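# Three arms lower a ring frame over a mast

## Task

Slide the ring frame down around the standing mast until it rests flat on the low bars, with the mast left vertical on its plate. The result must hold with no robot supporting anything; release the frame and pull the arms away before ending.

## Robot and tools

Robots: three identical i2rt Big YAM arms named arm1, arm2 and arm3. Each has six revolute joints, a two-finger gripper and a wrist camera. Two fixed room cameras, cam_high and cam_low, also give views. With joints 1 and 6 at zero and the hand level and pointing forward, the wrist camera rides on top of the hand, looking toward the fingertips. The hand can reach roughly 1.0 m out from the joint1 axis.

Frame: one shared scene frame, origin on the floor, +z up. The hand point is midway between the fingertips; the hand's z axis runs along the fingers, and the fingers open and close along its y axis. Each arm's foot pose is not printed, so hand positions are derived from the real foot pose.

Joints, all absolute targets (radians, gripper in meters), with the tolerance used to call a motion done:
- joint1_rad: -2.879 to 2.879, ±0.045. Rotates the whole arm about its base; positive is counter-clockwise seen from above; zero points the arm the way its foot faces.
- joint2_rad: 0 to 3.141, ±0.14. Shoulder; zero has the upper arm pointing backward and about level, increasing values lift it and then carry it forward.
- joint3_rad: 0 to 3.019, ±0.09. Elbow; zero folds the forearm onto the upper arm, larger values open it.
- joint4_rad: -1.692 to 1.57, ±0.055. Hand pitch; positive tips the fingers up.
- joint5_rad: -1.57 to 1.57, ±0.03. Sideways swing of the hand; positive goes to the arm's right.
- joint6_rad: -2.094 to 2.094, ±0.035. Hand roll; positive is clockwise when looking from behind the hand.
- gripper_m: 0 to 0.093, ±0.003. Gap between fingertips; each pad squeezes with up to about 50 to 62 N, less on some grippers.

execute_actions: argument "actions" is a list holding zero or one action. The action is an object keyed by arm name; under each name goes "joints", a map from joint name to its absolute target. You may name any subset of arms and joints; all named motions start at once and may finish at different moments. Joints or arms left out may keep pushing toward an earlier target. An empty list moves nothing and just reports state and images. Optional "cameras": a list chosen from arm1_cam_wrist, arm2_cam_wrist, arm3_cam_wrist, cam_high, cam_low, all; omitted, null or ["all"] gives every camera, [] gives none. The "pictures" line lists the images in order. An unknown key, camera or out-of-range value rejects the whole call. One action lasts at most 15 s. Joints move at different speeds, so the hand may sweep a wide path between postures.

wait: "seconds" from 0 to 10; commands nothing new and returns state and images.
zoom_image: "camera" plus "region" [x0, y0, x1, y1] in image pixels from the top-left corner, no more than 504 by 504, taken from that camera's latest full image.
read_manual: optional "section", only "licences"; returns licence text, moves nothing.
finished_scene: "scene" integer (1 or 2); ends the current scene for good after the last command has been held, and reports success. Replying with no tool call also ends things.

Reading results: joint_positions gives current joint values. joint_status tells how each commanded motion of the last accepted action ended. "off_target": stopped short and may still push. "contact_stop" or "time_out": the joint gives up its old target and holds, except a timed-out joint may keep a target (its own or one within 0.375, 0.375, 0.113, 0.225, 0.075, 0.3 rad of where it is, joints 1 to 6) and keep pushing; on_its_own lists such joints, and "held at" there means the held target, not the position. Sending the reported position relieves the push. "joint command not followed" (often with a "cause:" line) means a safety check blocked that arm's joint targets, including the self- and arm-to-arm clearance check; gripper targets still run, and blocked joints show "not_followed" and may be retried on later actions. Empty calls never show that line. A target very near the current value may not move the joint. If any result reports a stop, remaining motion calls in that reply are skipped.

Motor heat: holding loads or pushing heats motors, even while you think. Above 85 °C a MOTOR HOT line appears; at 100 °C the arm's motors and gripper let go and it drops, shown as an OVER-TEMPERATURE FAULT, with "limit_stop_at_motor_heat" on unfinished keys; resend targets after cooling.

Cautions: the arms do not stop on contact and can press hard. Robots squeezing each other fails the run; a hard collision may too, and the clearance check can be late and ignores fingers, gripper housings and wrist cameras. Object contact does not count. Arms do not wait for one another. The simulation keeps running while you compose a reply, with the last command held. Avoid drops, slips, slams and strong pushes; never knock anything off the work area or onto the floor. A loose object may get a brief outside shove now and then. Shorter robot motion is better.

Each tool is called after "Request:" as a command line: name --argument value for each argument, lists and objects as JSON in quotes; but a table of rows of numbers goes row by row, as --pt "numbers of a row", without its own name.

## Session

Request:
execute_actions --actions '[]'

Scene clock: 0.00 s.
Motor temperatures (°C, as the motors report them): arm1=[27 27 27 27 23 24] | arm2=[26 26 27 24 24 25] | arm3=[26 25 23 25 26 25]
arm1.joint_positions: joint1_rad=-0.180 joint2_rad=+0.575 joint3_rad=+1.373 joint4_rad=-1.320 joint5_rad=+0.184 joint6_rad=-0.271 gripper_m=+0.094
arm1.joint_status: not commanded
arm1.hand: x=+1.2320 y=+0.0649 z=+1.3379 quat_wxyz=(+0.180, -0.866, -0.008, +0.466) (m; scene frame)
arm2.joint_positions: joint1_rad=+0.464 joint2_rad=+0.477 joint3_rad=+1.395 joint4_rad=-1.367 joint5_rad=+0.184 joint6_rad=+0.496 gripper_m=+0.094
arm2.joint_status: not commanded
arm2.hand: x=-0.5954 y=+1.1421 z=+1.3783 quat_wxyz=(-0.523, -0.472, -0.701, +0.108) (m; scene frame)
arm3.joint_positions: joint1_rad=-0.242 joint2_rad=+0.557 joint3_rad=+1.359 joint4_rad=-1.408 joint5_rad=+0.183 joint6_rad=-0.486 gripper_m=+0.094
arm3.joint_status: not commanded
arm3.hand: x=-0.5628 y=-1.1307 z=+1.3557 quat_wxyz=(-0.469, +0.492, -0.734, +0.016) (m; scene frame)
pictures: arm1_cam_wrist, arm2_cam_wrist, arm3_cam_wrist, cam_high, cam_low
Images, in order (width x height): arm1_cam_wrist 504x504, arm2_cam_wrist 504x504, arm3_cam_wrist 504x504, cam_high 672x504, cam_low 672x504.

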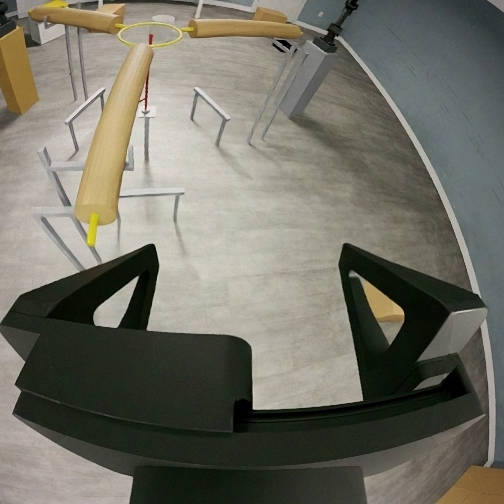

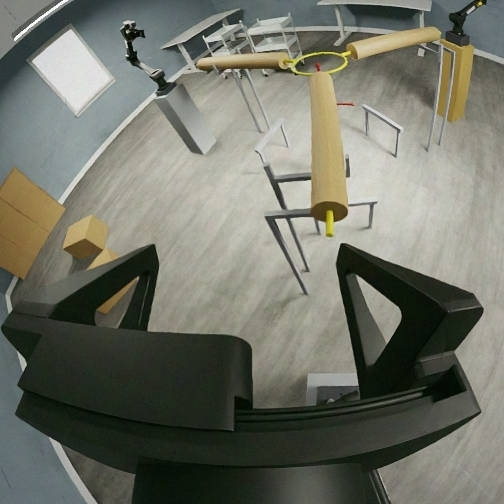

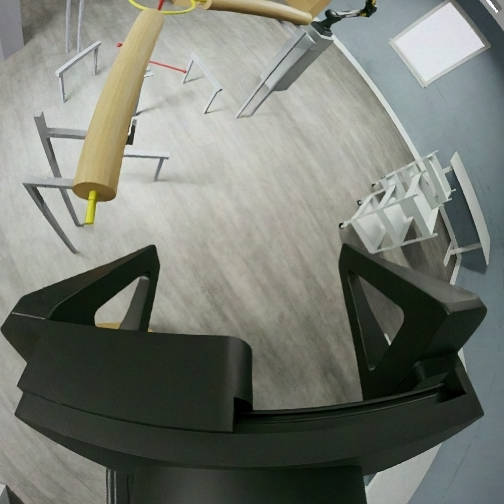

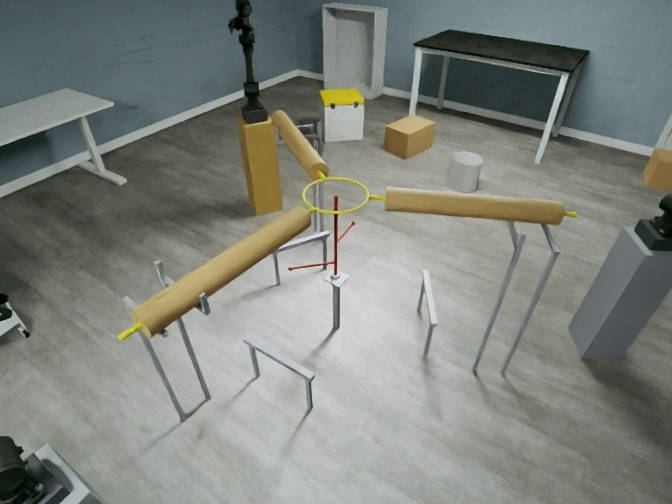

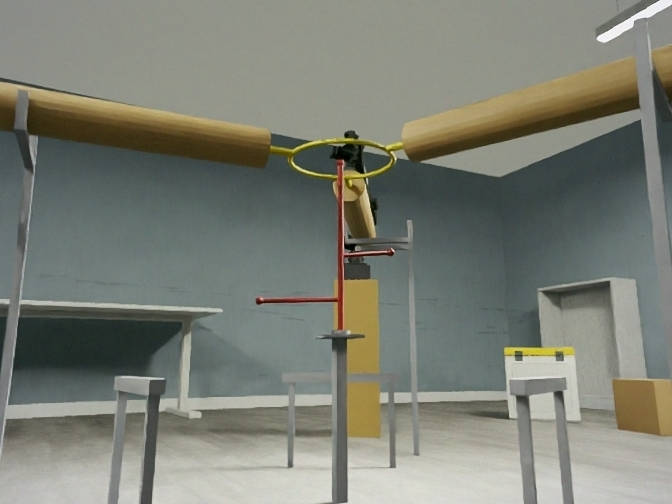

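Request:
execute_actions --actions '[{"arm1":{"joints":{"joint1_rad":0,"joint2_rad":1.3,"joint3_rad":1.6,"joint4_rad":-1.65,"joint5_rad":0,"joint6_rad":0}},"arm2":{"joints":{"joint1_rad":0,"joint2_rad":1.3,"joint3_rad":1.6,"joint4_rad":-1.65,"joint5_rad":0,"joint6_rad":0}},"arm3":{"joints":{"joint1_rad":0,"joint2_rad":1.3,"joint3_rad":1.6,"joint4_rad":-1.65,"joint5_rad":0,"joint6_rad":0}}}]'

Request:
zoom_image --camera "cam_high" --region '[100,80,600,440]'

Scene clock: 22.90 s.
Motor temperatures (°C, as the motors report them): arm1=[27 27 30 27 23 24] | arm2=[26 26 30 24 24 25] | arm3=[26 26 27 25 26 25]
arm1.joint_positions: joint1_rad=-0.007 joint2_rad=+1.321 joint3_rad=+1.584 joint4_rad=-1.641 joint5_rad=+0.002 joint6_rad=-0.010 gripper_m=+0.094
arm1.joint_status: all done
arm1.hand: x=+1.0356 y=-0.0087 z=+1.1621 quat_wxyz=(-0.001, -0.996, -0.017, +0.090) (m; scene frame)
arm2.joint_positions: joint1_rad=+0.010 joint2_rad=+1.322 joint3_rad=+1.583 joint4_rad=-1.636 joint5_rad=+0.003 joint6_rad=+0.011 gripper_m=+0.094
arm2.joint_status: all done
arm2.hand: x=-0.5120 y=+0.9045 z=+1.1884 quat_wxyz=(-0.081, -0.498, -0.862, +0.057) (m; scene frame)
arm3.joint_positions: joint1_rad=-0.007 joint2_rad=+1.301 joint3_rad=+1.580 joint4_rad=-1.644 joint5_rad=+0.002 joint6_rad=-0.008 gripper_m=+0.094
arm3.joint_status: all done
arm3.hand: x=-0.5150 y=-0.9084 z=+1.2076 quat_wxyz=(-0.091, +0.490, -0.866, -0.044) (m; scene frame)
pictures: arm1_cam_wrist, arm2_cam_wrist, arm3_cam_wrist, cam_high, cam_low
Images, in order (width x height): arm1_cam_wrist 504x504, arm2_cam_wrist 504x504, arm3_cam_wrist 504x504, cam_high 672x504, cam_low 672x504.

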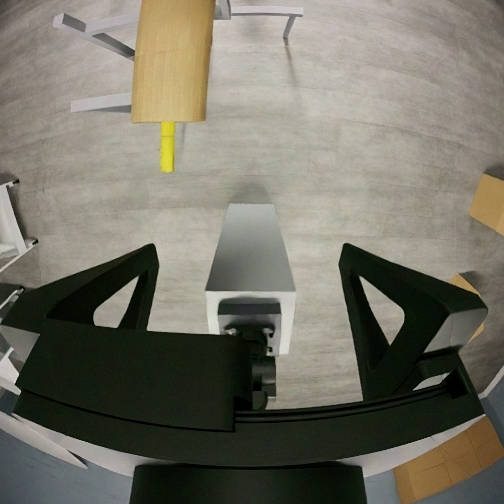

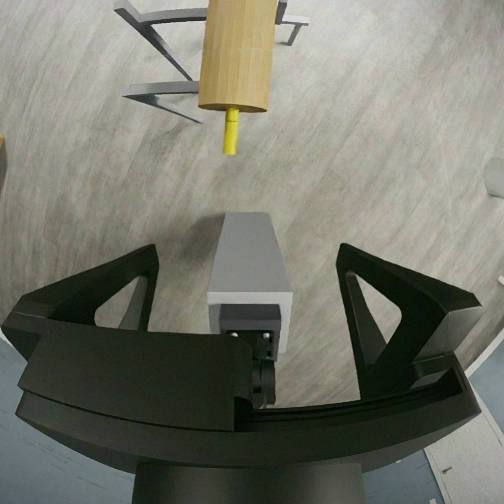

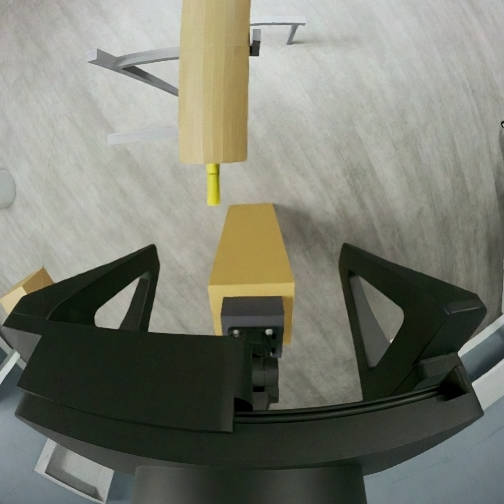

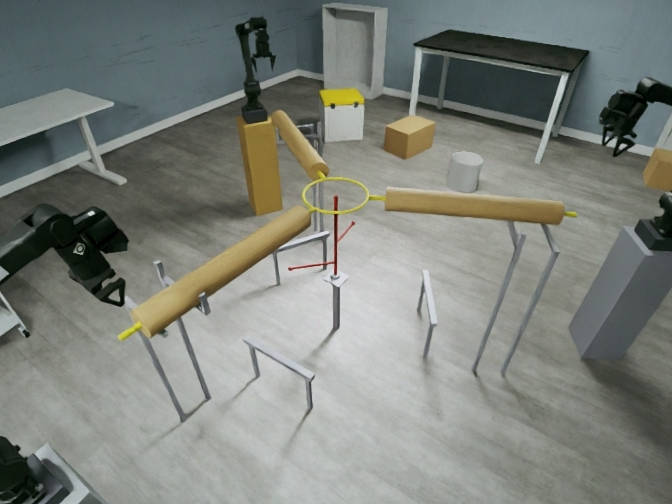

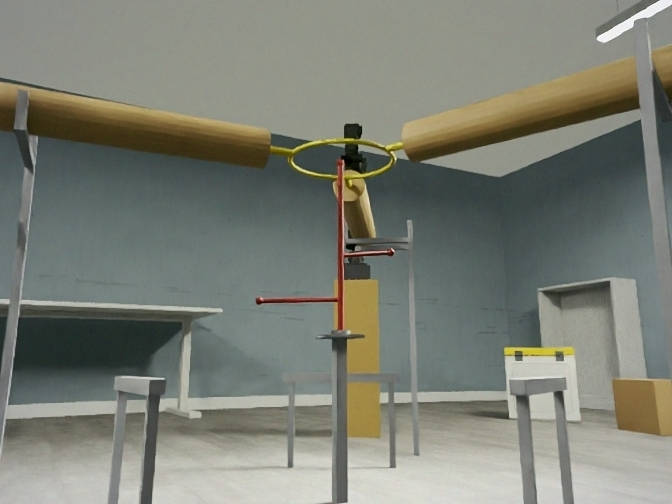

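Region (100, 80, 600, 440) of cam_high's 672x504 image, scaled by 1.008, with more detail than that image has; it fills the top 363 rows of this view, and the rest is white.

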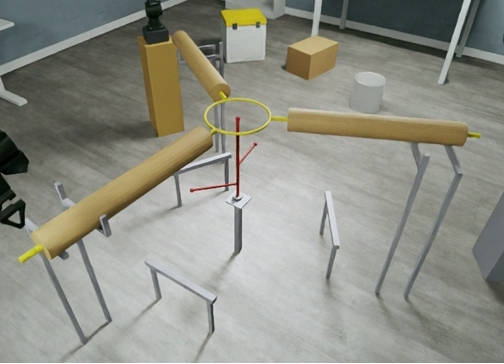

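Request:
execute_actions --actions '[{"arm1":{"joints":{"joint1_rad":0.22,"joint2_rad":1.58,"joint3_rad":1.66,"joint4_rad":-1.62,"joint6_rad":0.27}},"arm2":{"joints":{"joint1_rad":0.07,"joint2_rad":1.6,"joint3_rad":1.63,"joint4_rad":-1.56,"joint6_rad":0.13}},"arm3":{"joints":{"joint1_rad":0.11,"joint2_rad":1.46,"joint3_rad":1.41,"joint4_rad":-1.5,"joint6_rad":0.17}}}]'

Scene clock: 34.53 s.
Motor temperatures (°C, as the motors report them): arm1=[27 28 31 27 23 24] | arm2=[26 26 31 24 24 25] | arm3=[26 26 28 25 26 25]
arm1.joint_positions: joint1_rad=+0.229 joint2_rad=+1.605 joint3_rad=+1.634 joint4_rad=-1.626 joint5_rad=+0.000 joint6_rad=+0.260 gripper_m=+0.094
arm1.joint_status: all done
arm1.hand: x=+0.9849 y=-0.1226 z=+1.0618 quat_wxyz=(+0.002, -1.000, -0.001, -0.018) (m; scene frame)
arm2.joint_positions: joint1_rad=+0.063 joint2_rad=+1.629 joint3_rad=+1.593 joint4_rad=-1.571 joint5_rad=+0.003 joint6_rad=+0.119 gripper_m=+0.094
arm2.joint_status: all done
arm2.hand: x=-0.4545 y=+0.8540 z=+1.0617 quat_wxyz=(+0.020, -0.524, -0.851, +0.001) (m; scene frame)
arm3.joint_positions: joint1_rad=+0.115 joint2_rad=+1.468 joint3_rad=+1.395 joint4_rad=-1.507 joint5_rad=+0.001 joint6_rad=+0.162 gripper_m=+0.094
arm3.joint_status: all done
arm3.hand: x=-0.5472 y=-0.8635 z=+1.0693 quat_wxyz=(+0.003, +0.471, -0.882, +0.009) (m; scene frame)
pictures: arm1_cam_wrist, arm2_cam_wrist, arm3_cam_wrist, cam_high, cam_low
Images, in order (width x height): arm1_cam_wrist 504x504, arm2_cam_wrist 504x504, arm3_cam_wrist 504x504, cam_high 672x504, cam_low 672x504.

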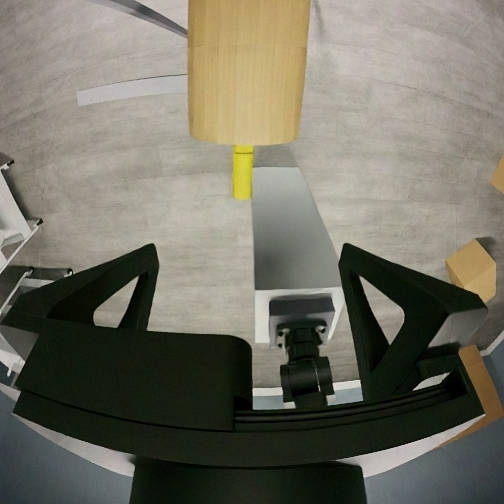

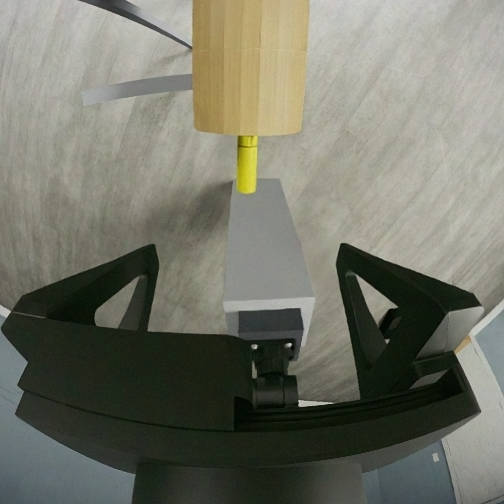

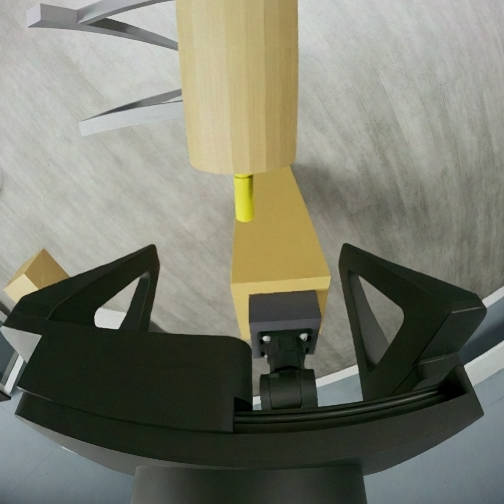

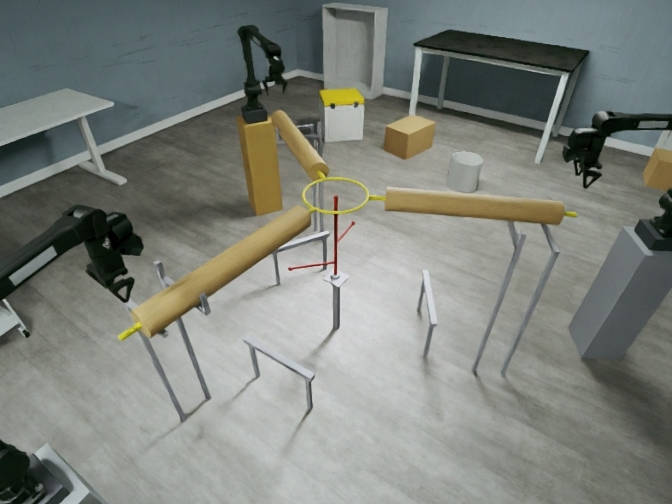

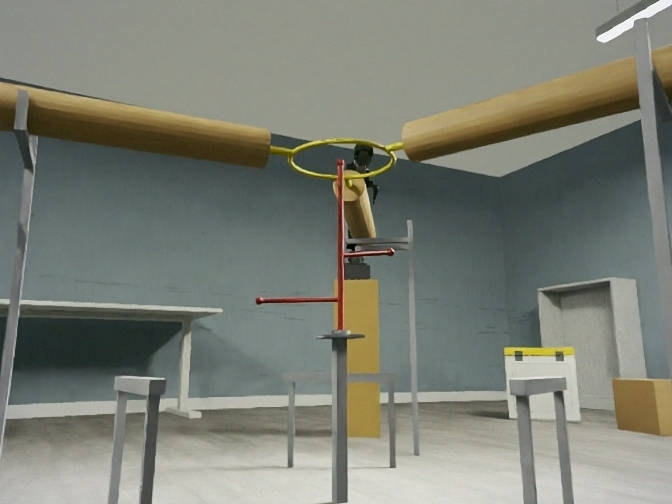

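Request:
execute_actions --actions '[{"arm1":{"joints":{"joint1_rad":0.24,"joint2_rad":1.56,"joint3_rad":1.415,"joint4_rad":-1.375,"joint6_rad":0.3}},"arm2":{"joints":{"joint1_rad":0.085,"joint2_rad":1.6,"joint3_rad":1.4,"joint4_rad":-1.315,"joint6_rad":0.15}},"arm3":{"joints":{"joint1_rad":0.14,"joint2_rad":1.41,"joint3_rad":1.13,"joint4_rad":-1.255}}}]'

Scene clock: 45.00 s.
Motor temperatures (°C, as the motors report them): arm1=[27 28 32 27 23 24] | arm2=[26 27 33 24 24 25] | arm3=[26 26 28 25 26 25]
arm1.joint_positions: joint1_rad=+0.229 joint2_rad=+1.569 joint3_rad=+1.410 joint4_rad=-1.387 joint5_rad=+0.000 joint6_rad=+0.290 gripper_m=+0.094
arm1.joint_status: all done
arm1.hand: x=+0.9911 y=-0.1214 z=+0.9927 quat_wxyz=(-0.005, -1.000, +0.014, +0.006) (m; scene frame)
arm2.joint_positions: joint1_rad=+0.070 joint2_rad=+1.615 joint3_rad=+1.395 joint4_rad=-1.332 joint5_rad=+0.003 joint6_rad=+0.139 gripper_m=+0.094
arm2.joint_status: all done
arm2.hand: x=-0.4527 y=+0.8557 z=+0.9931 quat_wxyz=(-0.005, -0.530, -0.848, +0.013) (m; scene frame)
arm3.joint_positions: joint1_rad=+0.132 joint2_rad=+1.414 joint3_rad=+1.127 joint4_rad=-1.264 joint5_rad=+0.001 joint6_rad=+0.162 gripper_m=+0.094
arm3.joint_status: all done
arm3.hand: x=-0.5651 y=-0.8869 z=+0.9900 quat_wxyz=(-0.008, +0.478, -0.878, +0.000) (m; scene frame)
pictures: arm1_cam_wrist, arm2_cam_wrist, arm3_cam_wrist, cam_high, cam_low
Images, in order (width x height): arm1_cam_wrist 504x504, arm2_cam_wrist 504x504, arm3_cam_wrist 504x504, cam_high 672x504, cam_low 672x504.

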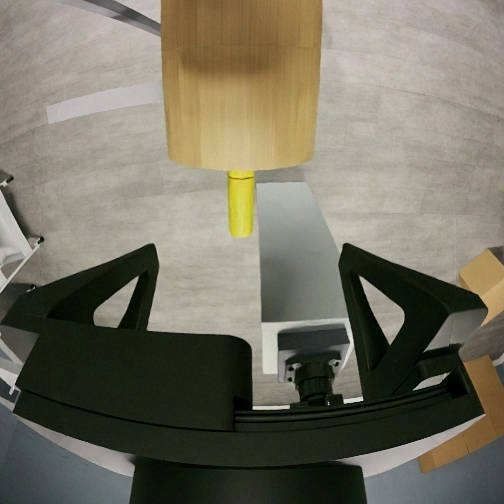

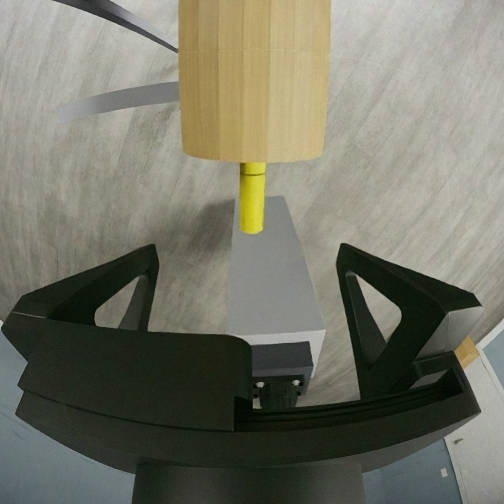

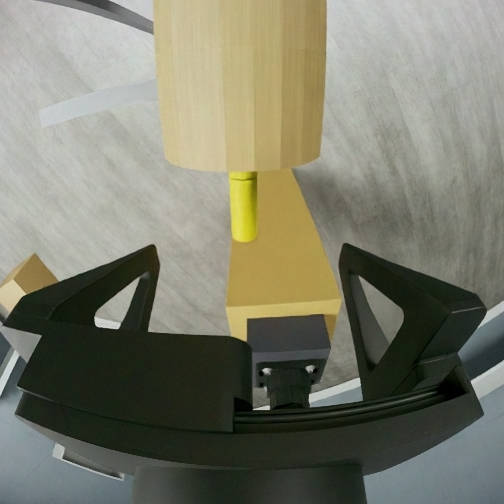

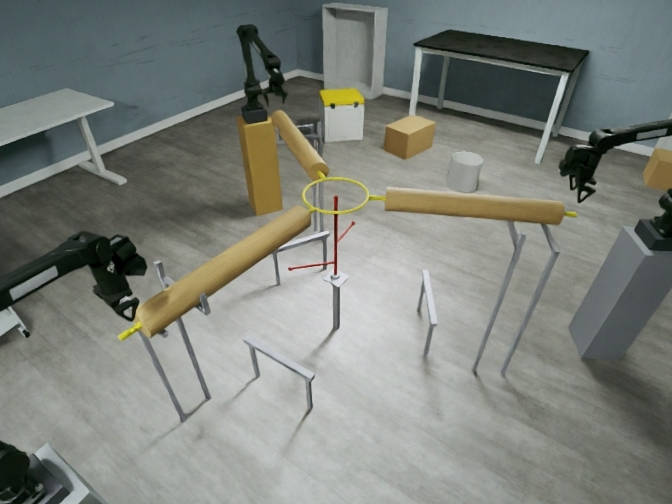

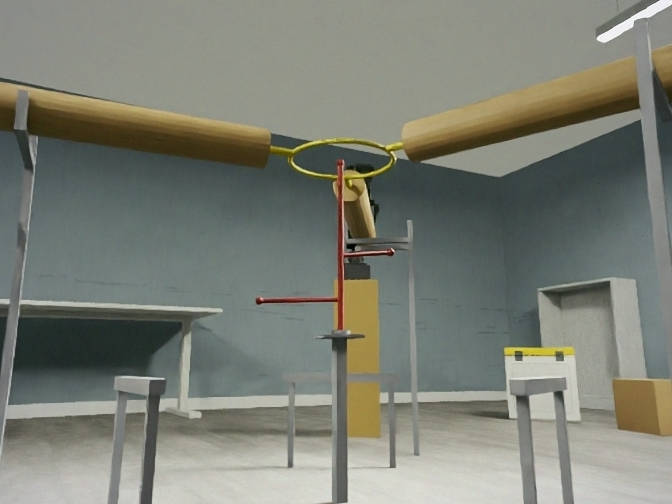

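Request:
execute_actions --actions '[{"arm1":{"joints":{"joint1_rad":0.255,"joint2_rad":1.59,"joint3_rad":1.275,"joint4_rad":-1.225}},"arm2":{"joints":{"joint2_rad":1.65,"joint3_rad":1.277,"joint4_rad":-1.157}},"arm3":{"joints":{"joint1_rad":0.155,"joint2_rad":1.465,"joint3_rad":1.027,"joint4_rad":-1.115,"joint6_rad":0.19}}}]'

Scene clock: 53.40 s.
Motor temperatures (°C, as the motors report them): arm1=[27 29 32 27 23 24] | arm2=[26 27 32 24 24 25] | arm3=[26 26 28 25 26 25]
arm1.joint_positions: joint1_rad=+0.247 joint2_rad=+1.575 joint3_rad=+1.270 joint4_rad=-1.237 joint5_rad=+0.000 joint6_rad=+0.290 gripper_m=+0.094
arm1.joint_status: all done
arm1.hand: x=+1.0031 y=-0.1270 z=+0.9383 quat_wxyz=(-0.005, -1.000, +0.005, +0.008) (m; scene frame)
arm2.joint_positions: joint1_rad=+0.070 joint2_rad=+1.646 joint3_rad=+1.273 joint4_rad=-1.174 joint5_rad=+0.003 joint6_rad=+0.139 gripper_m=+0.094
arm2.joint_status: all done
arm2.hand: x=-0.4559 y=+0.8587 z=+0.9345 quat_wxyz=(-0.007, -0.530, -0.848, +0.014) (m; scene frame)
arm3.joint_positions: joint1_rad=+0.147 joint2_rad=+1.475 joint3_rad=+1.024 joint4_rad=-1.124 joint5_rad=+0.001 joint6_rad=+0.182 gripper_m=+0.094
arm3.joint_status: all done
arm3.hand: x=-0.5720 y=-0.8901 z=+0.9302 quat_wxyz=(+0.002, +0.476, -0.880, +0.008) (m; scene frame)
pictures: arm1_cam_wrist, arm2_cam_wrist, arm3_cam_wrist, cam_high, cam_low
Images, in order (width x height): arm1_cam_wrist 504x504, arm2_cam_wrist 504x504, arm3_cam_wrist 504x504, cam_high 672x504, cam_low 672x504.

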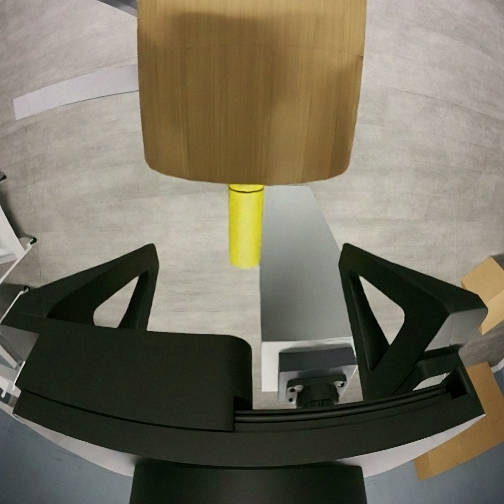

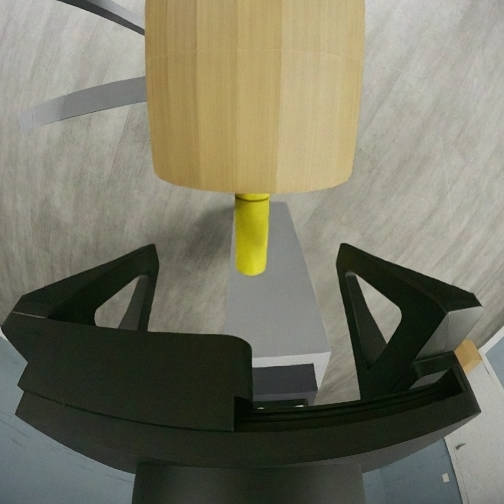

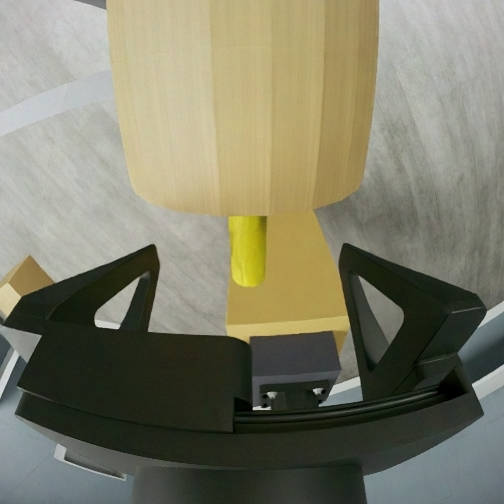

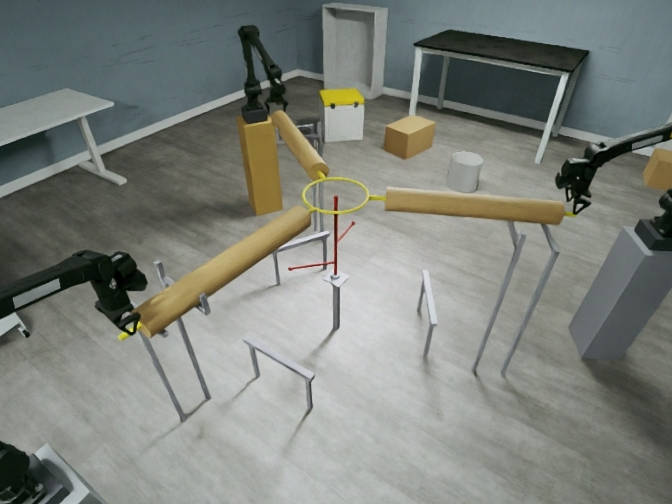

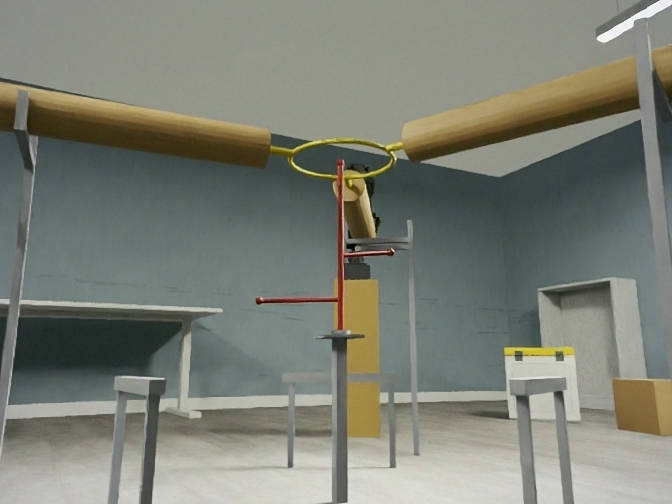

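Request:
execute_actions --actions '[{"arm1":{"joints":{"joint2_rad":1.625,"joint3_rad":1.25,"joint4_rad":-1.175,"gripper_m":0.05}},"arm2":{"joints":{"joint2_rad":1.68,"joint3_rad":1.23,"joint4_rad":-1.095,"gripper_m":0.05}},"arm3":{"joints":{"joint3_rad":0.98,"joint4_rad":-1.06,"gripper_m":0.05}}}]' --cameras '[]'

Request:
execute_actions --actions '[{"arm1":{"joints":{"gripper_m":0}},"arm2":{"joints":{"gripper_m":0}},"arm3":{"joints":{"gripper_m":0}}}]'

Scene clock: 60.37 s.
Motor temperatures (°C, as the motors report them): arm1=[27 28 31 27 23 24] | arm2=[26 27 32 24 24 25] | arm3=[26 27 28 25 26 25]
arm1.joint_positions: joint1_rad=+0.247 joint2_rad=+1.607 joint3_rad=+1.251 joint4_rad=-1.186 joint5_rad=+0.000 joint6_rad=+0.291 gripper_m=+0.050
arm1.joint_status: all done
arm1.hand: x=+0.9983 y=-0.1286 z=+0.9173 quat_wxyz=(-0.005, -1.000, +0.006, +0.007) (m; scene frame)
arm2.joint_positions: joint1_rad=+0.070 joint2_rad=+1.669 joint3_rad=+1.231 joint4_rad=-1.112 joint5_rad=+0.003 joint6_rad=+0.140 gripper_m=+0.050
arm2.joint_status: all done
arm2.hand: x=-0.4573 y=+0.8600 z=+0.9096 quat_wxyz=(-0.006, -0.530, -0.848, +0.013) (m; scene frame)
arm3.joint_positions: joint1_rad=+0.147 joint2_rad=+1.475 joint3_rad=+0.983 joint4_rad=-1.070 joint5_rad=+0.001 joint6_rad=+0.183 gripper_m=+0.050
arm3.joint_status: all done
arm3.hand: x=-0.5734 y=-0.8936 z=+0.9164 quat_wxyz=(-0.004, +0.476, -0.880, +0.003) (m; scene frame)
pictures: none
No camera images: the call's "cameras" was empty. Leave "cameras" out to get every camera's image.

Scene clock: 61.07 s.
Motor temperatures (°C, as the motors report them): arm1=[27 28 31 27 23 24] | arm2=[26 27 32 24 24 25] | arm3=[26 27 28 25 26 25]
arm1.joint_positions: joint1_rad=+0.247 joint2_rad=+1.607 joint3_rad=+1.251 joint4_rad=-1.186 joint5_rad=+0.000 joint6_rad=+0.291 gripper_m=+0.000
arm1.joint_status: all done
arm1.hand: x=+0.9983 y=-0.1286 z=+0.9173 quat_wxyz=(-0.005, -1.000, +0.006, +0.007) (m; scene frame)
arm2.joint_positions: joint1_rad=+0.072 joint2_rad=+1.662 joint3_rad=+1.232 joint4_rad=-1.107 joint5_rad=+0.004 joint6_rad=+0.140 gripper_m=+0.000
arm2.joint_status: all done
arm2.hand: x=-0.4560 y=+0.8591 z=+0.9127 quat_wxyz=(-0.011, -0.529, -0.848, +0.016) (m; scene frame)
arm3.joint_positions: joint1_rad=+0.148 joint2_rad=+1.475 joint3_rad=+0.983 joint4_rad=-1.068 joint5_rad=-0.003 joint6_rad=+0.182 gripper_m=+0.017
arm3.joint_status: gripper_m off_target (ended at +0.017, target +0.000)
arm3.hand: x=-0.5742 y=-0.8926 z=+0.9165 quat_wxyz=(-0.004, +0.476, -0.879, +0.001) (m; scene frame)
pictures: arm1_cam_wrist, arm2_cam_wrist, arm3_cam_wrist, cam_high, cam_low
Images, in order (width x height): arm1_cam_wrist 504x504, arm2_cam_wrist 504x504, arm3_cam_wrist 504x504, cam_high 672x504, cam_low 672x504.

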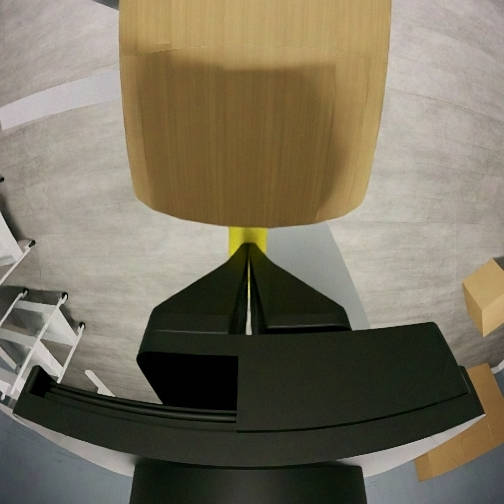

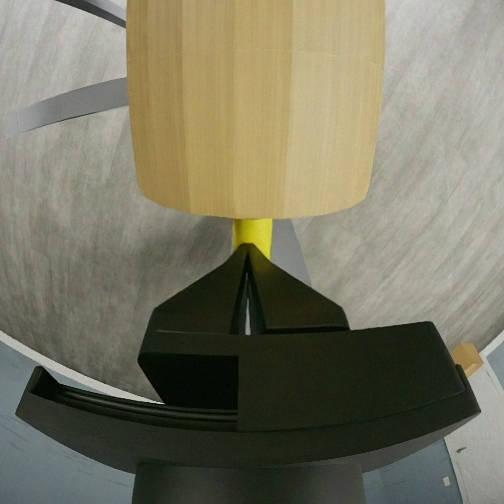

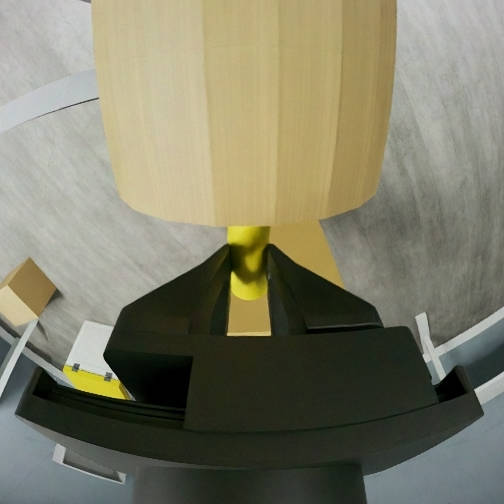

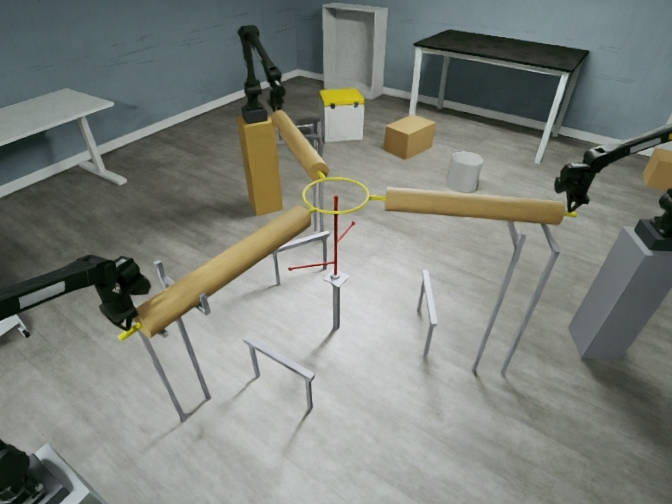

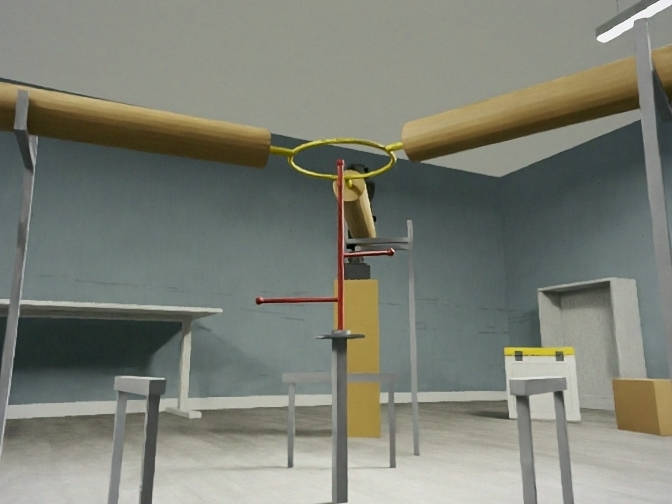

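Request:
execute_actions --actions '[{"arm1":{"joints":{"gripper_m":0.05}},"arm2":{"joints":{"gripper_m":0.05}},"arm3":{"joints":{"gripper_m":0.05}}}]' --cameras '[]'

Request:
execute_actions --actions '[{"arm1":{"joints":{"joint3_rad":1.17,"joint4_rad":-1.085}},"arm2":{"joints":{"joint2_rad":1.695,"joint3_rad":1.185,"joint4_rad":-1.03}},"arm3":{"joints":{"joint3_rad":0.945,"joint4_rad":-1.005}}}]' --cameras '[]'

Request:
execute_actions --actions '[{"arm1":{"joints":{"gripper_m":0}},"arm2":{"joints":{"gripper_m":0}},"arm3":{"joints":{"gripper_m":0}}}]'

Scene clock: 70.10 s.
Motor temperatures (°C, as the motors report them): arm1=[27 28 31 27 23 24] | arm2=[26 27 31 24 24 25] | arm3=[26 27 28 25 26 25]
arm1.joint_positions: joint1_rad=+0.247 joint2_rad=+1.607 joint3_rad=+1.251 joint4_rad=-1.186 joint5_rad=+0.000 joint6_rad=+0.291 gripper_m=+0.050
arm1.joint_status: all done
arm1.hand: x=+0.9983 y=-0.1286 z=+0.9173 quat_wxyz=(-0.005, -1.000, +0.006, +0.007) (m; scene frame)
arm2.joint_positions: joint1_rad=+0.072 joint2_rad=+1.663 joint3_rad=+1.232 joint4_rad=-1.107 joint5_rad=+0.003 joint6_rad=+0.140 gripper_m=+0.050
arm2.joint_status: all done
arm2.hand: x=-0.4557 y=+0.8593 z=+0.9124 quat_wxyz=(-0.011, -0.529, -0.848, +0.015) (m; scene frame)
arm3.joint_positions: joint1_rad=+0.148 joint2_rad=+1.475 joint3_rad=+0.983 joint4_rad=-1.068 joint5_rad=-0.003 joint6_rad=+0.183 gripper_m=+0.050
arm3.joint_status: all done
arm3.hand: x=-0.5742 y=-0.8926 z=+0.9165 quat_wxyz=(-0.004, +0.476, -0.879, +0.001) (m; scene frame)
pictures: none
No camera images: the call's "cameras" was empty. Leave "cameras" out to get every camera's image.

Scene clock: 70.90 s.
Motor temperatures (°C, as the motors report them): arm1=[27 28 31 27 23 24] | arm2=[26 27 31 24 24 25] | arm3=[26 27 28 25 26 25]
arm1.joint_positions: joint1_rad=+0.247 joint2_rad=+1.608 joint3_rad=+1.166 joint4_rad=-1.096 joint5_rad=+0.000 joint6_rad=+0.291 gripper_m=+0.050
arm1.joint_status: all done
arm1.hand: x=+1.0093 y=-0.1256 z=+0.8874 quat_wxyz=(-0.006, -1.000, +0.006, +0.010) (m; scene frame)
arm2.joint_positions: joint1_rad=+0.072 joint2_rad=+1.683 joint3_rad=+1.186 joint4_rad=-1.047 joint5_rad=+0.003 joint6_rad=+0.140 gripper_m=+0.050
arm2.joint_status: all done
arm2.hand: x=-0.4589 y=+0.8634 z=+0.8878 quat_wxyz=(-0.009, -0.529, -0.848, +0.014) (m; scene frame)
arm3.joint_positions: joint1_rad=+0.148 joint2_rad=+1.475 joint3_rad=+0.949 joint4_rad=-1.015 joint5_rad=-0.003 joint6_rad=+0.183 gripper_m=+0.050
arm3.joint_status: all done
arm3.hand: x=-0.5749 y=-0.8946 z=+0.9051 quat_wxyz=(-0.011, +0.476, -0.879, -0.005) (m; scene frame)
pictures: none
No camera images: the call's "cameras" was empty. Leave "cameras" out to get every camera's image.

Scene clock: 71.50 s.
Motor temperatures (°C, as the motors report them): arm1=[27 28 31 27 23 24] | arm2=[26 27 31 24 24 25] | arm3=[26 27 28 25 26 25]
arm1.joint_positions: joint1_rad=+0.251 joint2_rad=+1.608 joint3_rad=+1.166 joint4_rad=-1.094 joint5_rad=-0.006 joint6_rad=+0.308 gripper_m=+0.018
arm1.joint_status: gripper_m off_target (ended at +0.018, target +0.000)
arm1.hand: x=+1.0097 y=-0.1285 z=+0.8873 quat_wxyz=(-0.009, -1.000, +0.012, +0.010) (m; scene frame)
arm2.joint_positions: joint1_rad=+0.072 joint2_rad=+1.683 joint3_rad=+1.185 joint4_rad=-1.046 joint5_rad=+0.008 joint6_rad=+0.144 gripper_m=+0.019
arm2.joint_status: gripper_m off_target (ended at +0.019, target +0.000)
arm2.hand: x=-0.4599 y=+0.8630 z=+0.8875 quat_wxyz=(-0.008, -0.531, -0.847, +0.017) (m; scene frame)
arm3.joint_positions: joint1_rad=+0.148 joint2_rad=+1.475 joint3_rad=+0.948 joint4_rad=-1.013 joint5_rad=-0.002 joint6_rad=+0.182 gripper_m=+0.019
arm3.joint_status: gripper_m off_target (ended at +0.019, target +0.000)
arm3.hand: x=-0.5748 y=-0.8942 z=+0.9050 quat_wxyz=(-0.012, +0.477, -0.879, -0.005) (m; scene frame)
pictures: arm1_cam_wrist, arm2_cam_wrist, arm3_cam_wrist, cam_high, cam_low
Images, in order (width x height): arm1_cam_wrist 504x504, arm2_cam_wrist 504x504, arm3_cam_wrist 504x504, cam_high 672x504, cam_low 672x504.

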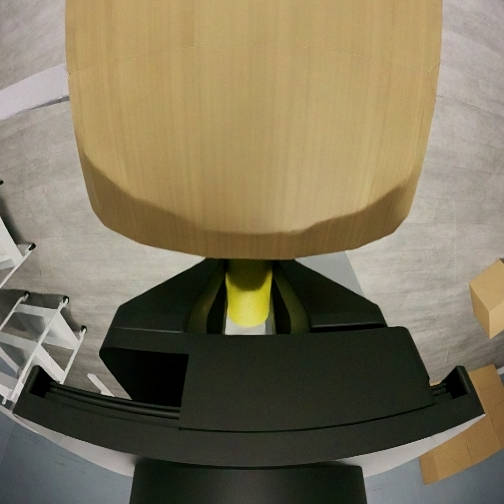

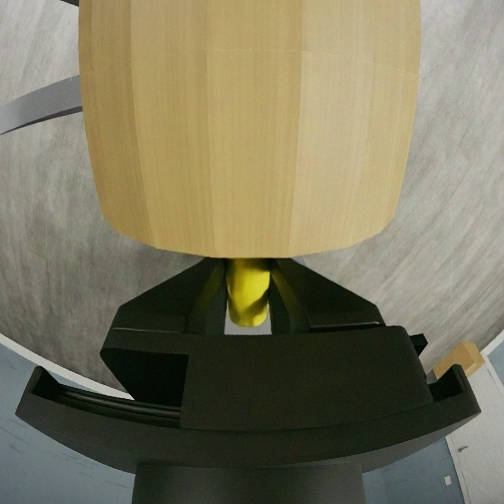

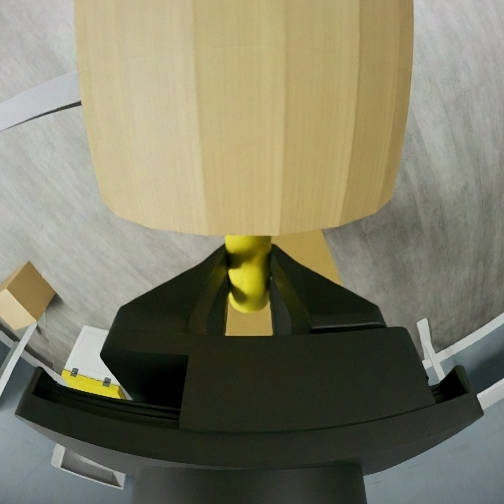

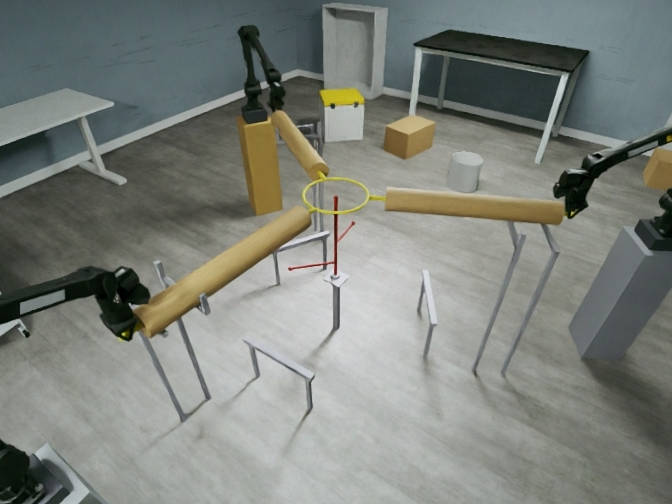

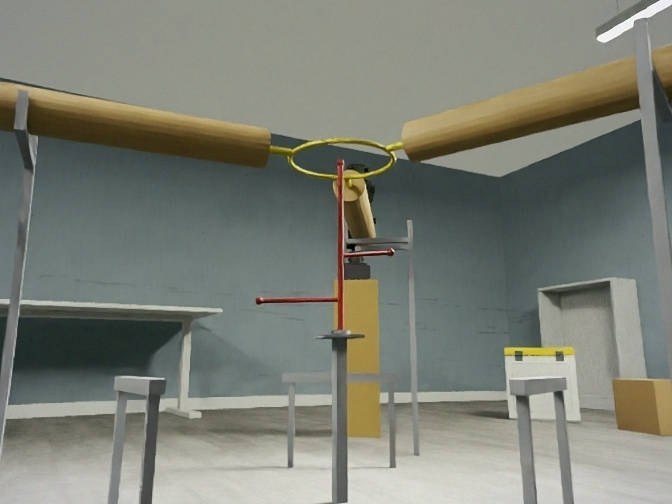

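Request:
execute_actions --actions '[{"arm1":{"joints":{"joint2_rad":1.51,"joint3_rad":1.346,"joint4_rad":-1.33}},"arm2":{"joints":{"joint2_rad":1.57,"joint3_rad":1.35,"joint4_rad":-1.27}},"arm3":{"joints":{"joint2_rad":1.36,"joint3_rad":1.12,"joint4_rad":-1.263}}}]'

Scene clock: 89.33 s.
Motor temperatures (°C, as the motors report them): arm1=[27 29 32 27 23 24] | arm2=[26 27 32 24 24 25] | arm3=[26 27 28 25 26 25]
arm1.joint_positions: joint1_rad=+0.251 joint2_rad=+1.542 joint3_rad=+1.299 joint4_rad=-1.305 joint5_rad=+0.000 joint6_rad=+0.310 gripper_m=+0.018
arm1.joint_status: all done
arm1.hand: x=+1.0108 y=-0.1267 z=+0.9631 quat_wxyz=(-0.004, -1.000, +0.013, +0.005) (m; scene frame)
arm2.joint_positions: joint1_rad=+0.072 joint2_rad=+1.600 joint3_rad=+1.296 joint4_rad=-1.237 joint5_rad=+0.009 joint6_rad=+0.144 gripper_m=+0.019
arm2.joint_status: all done
arm2.hand: x=-0.4598 y=+0.8646 z=+0.9633 quat_wxyz=(-0.009, -0.531, -0.847, +0.018) (m; scene frame)
arm3.joint_positions: joint1_rad=+0.148 joint2_rad=+1.380 joint3_rad=+1.070 joint4_rad=-1.226 joint5_rad=+0.001 joint6_rad=+0.182 gripper_m=+0.019
arm3.joint_status: all done
arm3.hand: x=-0.5755 y=-0.8954 z=+0.9821 quat_wxyz=(-0.014, +0.477, -0.879, -0.006) (m; scene frame)
pictures: arm1_cam_wrist, arm2_cam_wrist, arm3_cam_wrist, cam_high, cam_low
Images, in order (width x height): arm1_cam_wrist 504x504, arm2_cam_wrist 504x504, arm3_cam_wrist 504x504, cam_high 672x504, cam_low 672x504.

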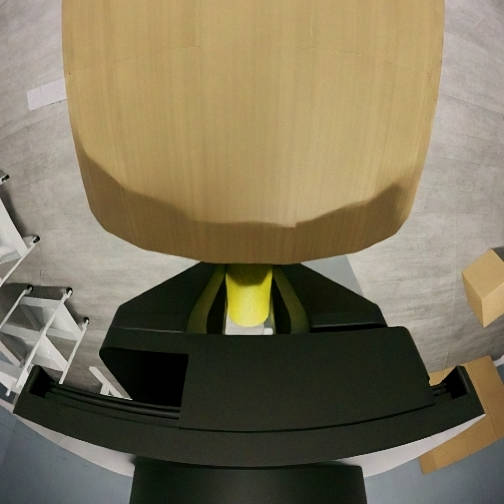

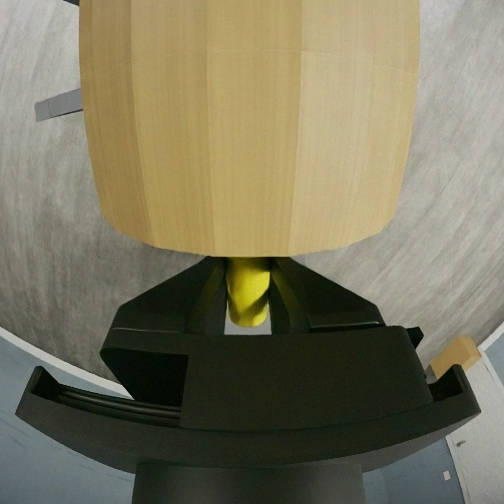

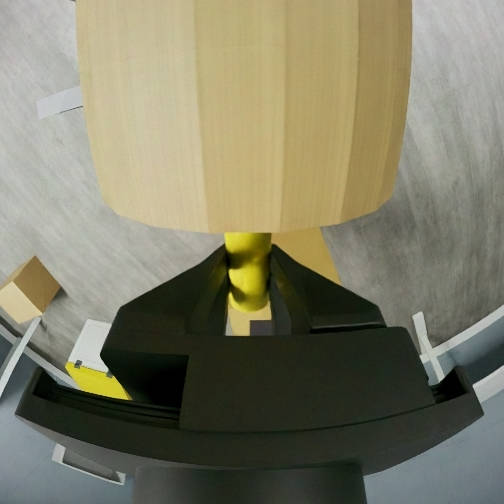

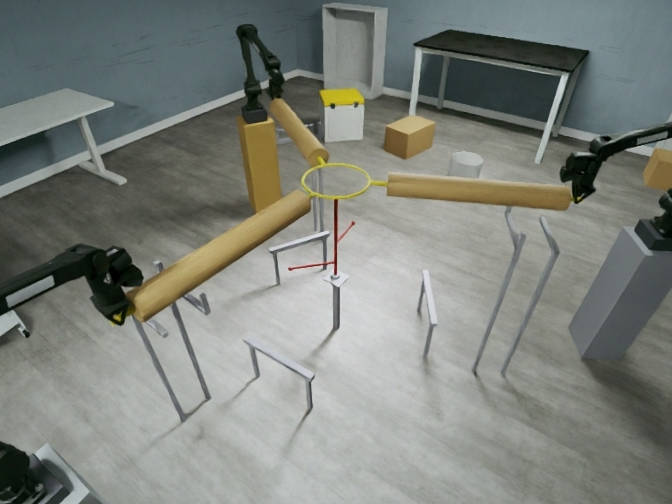

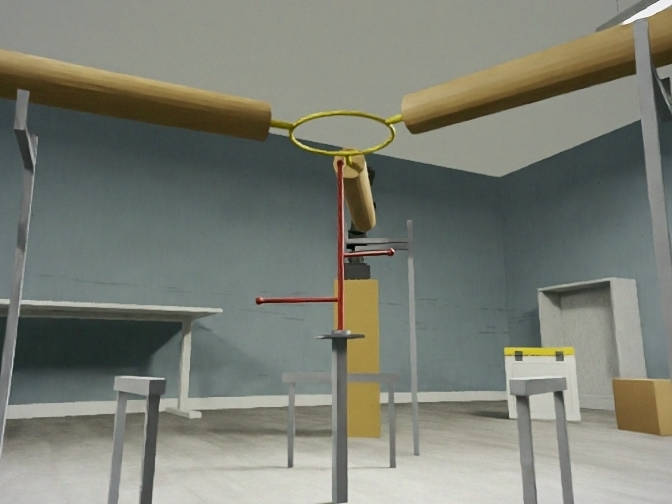

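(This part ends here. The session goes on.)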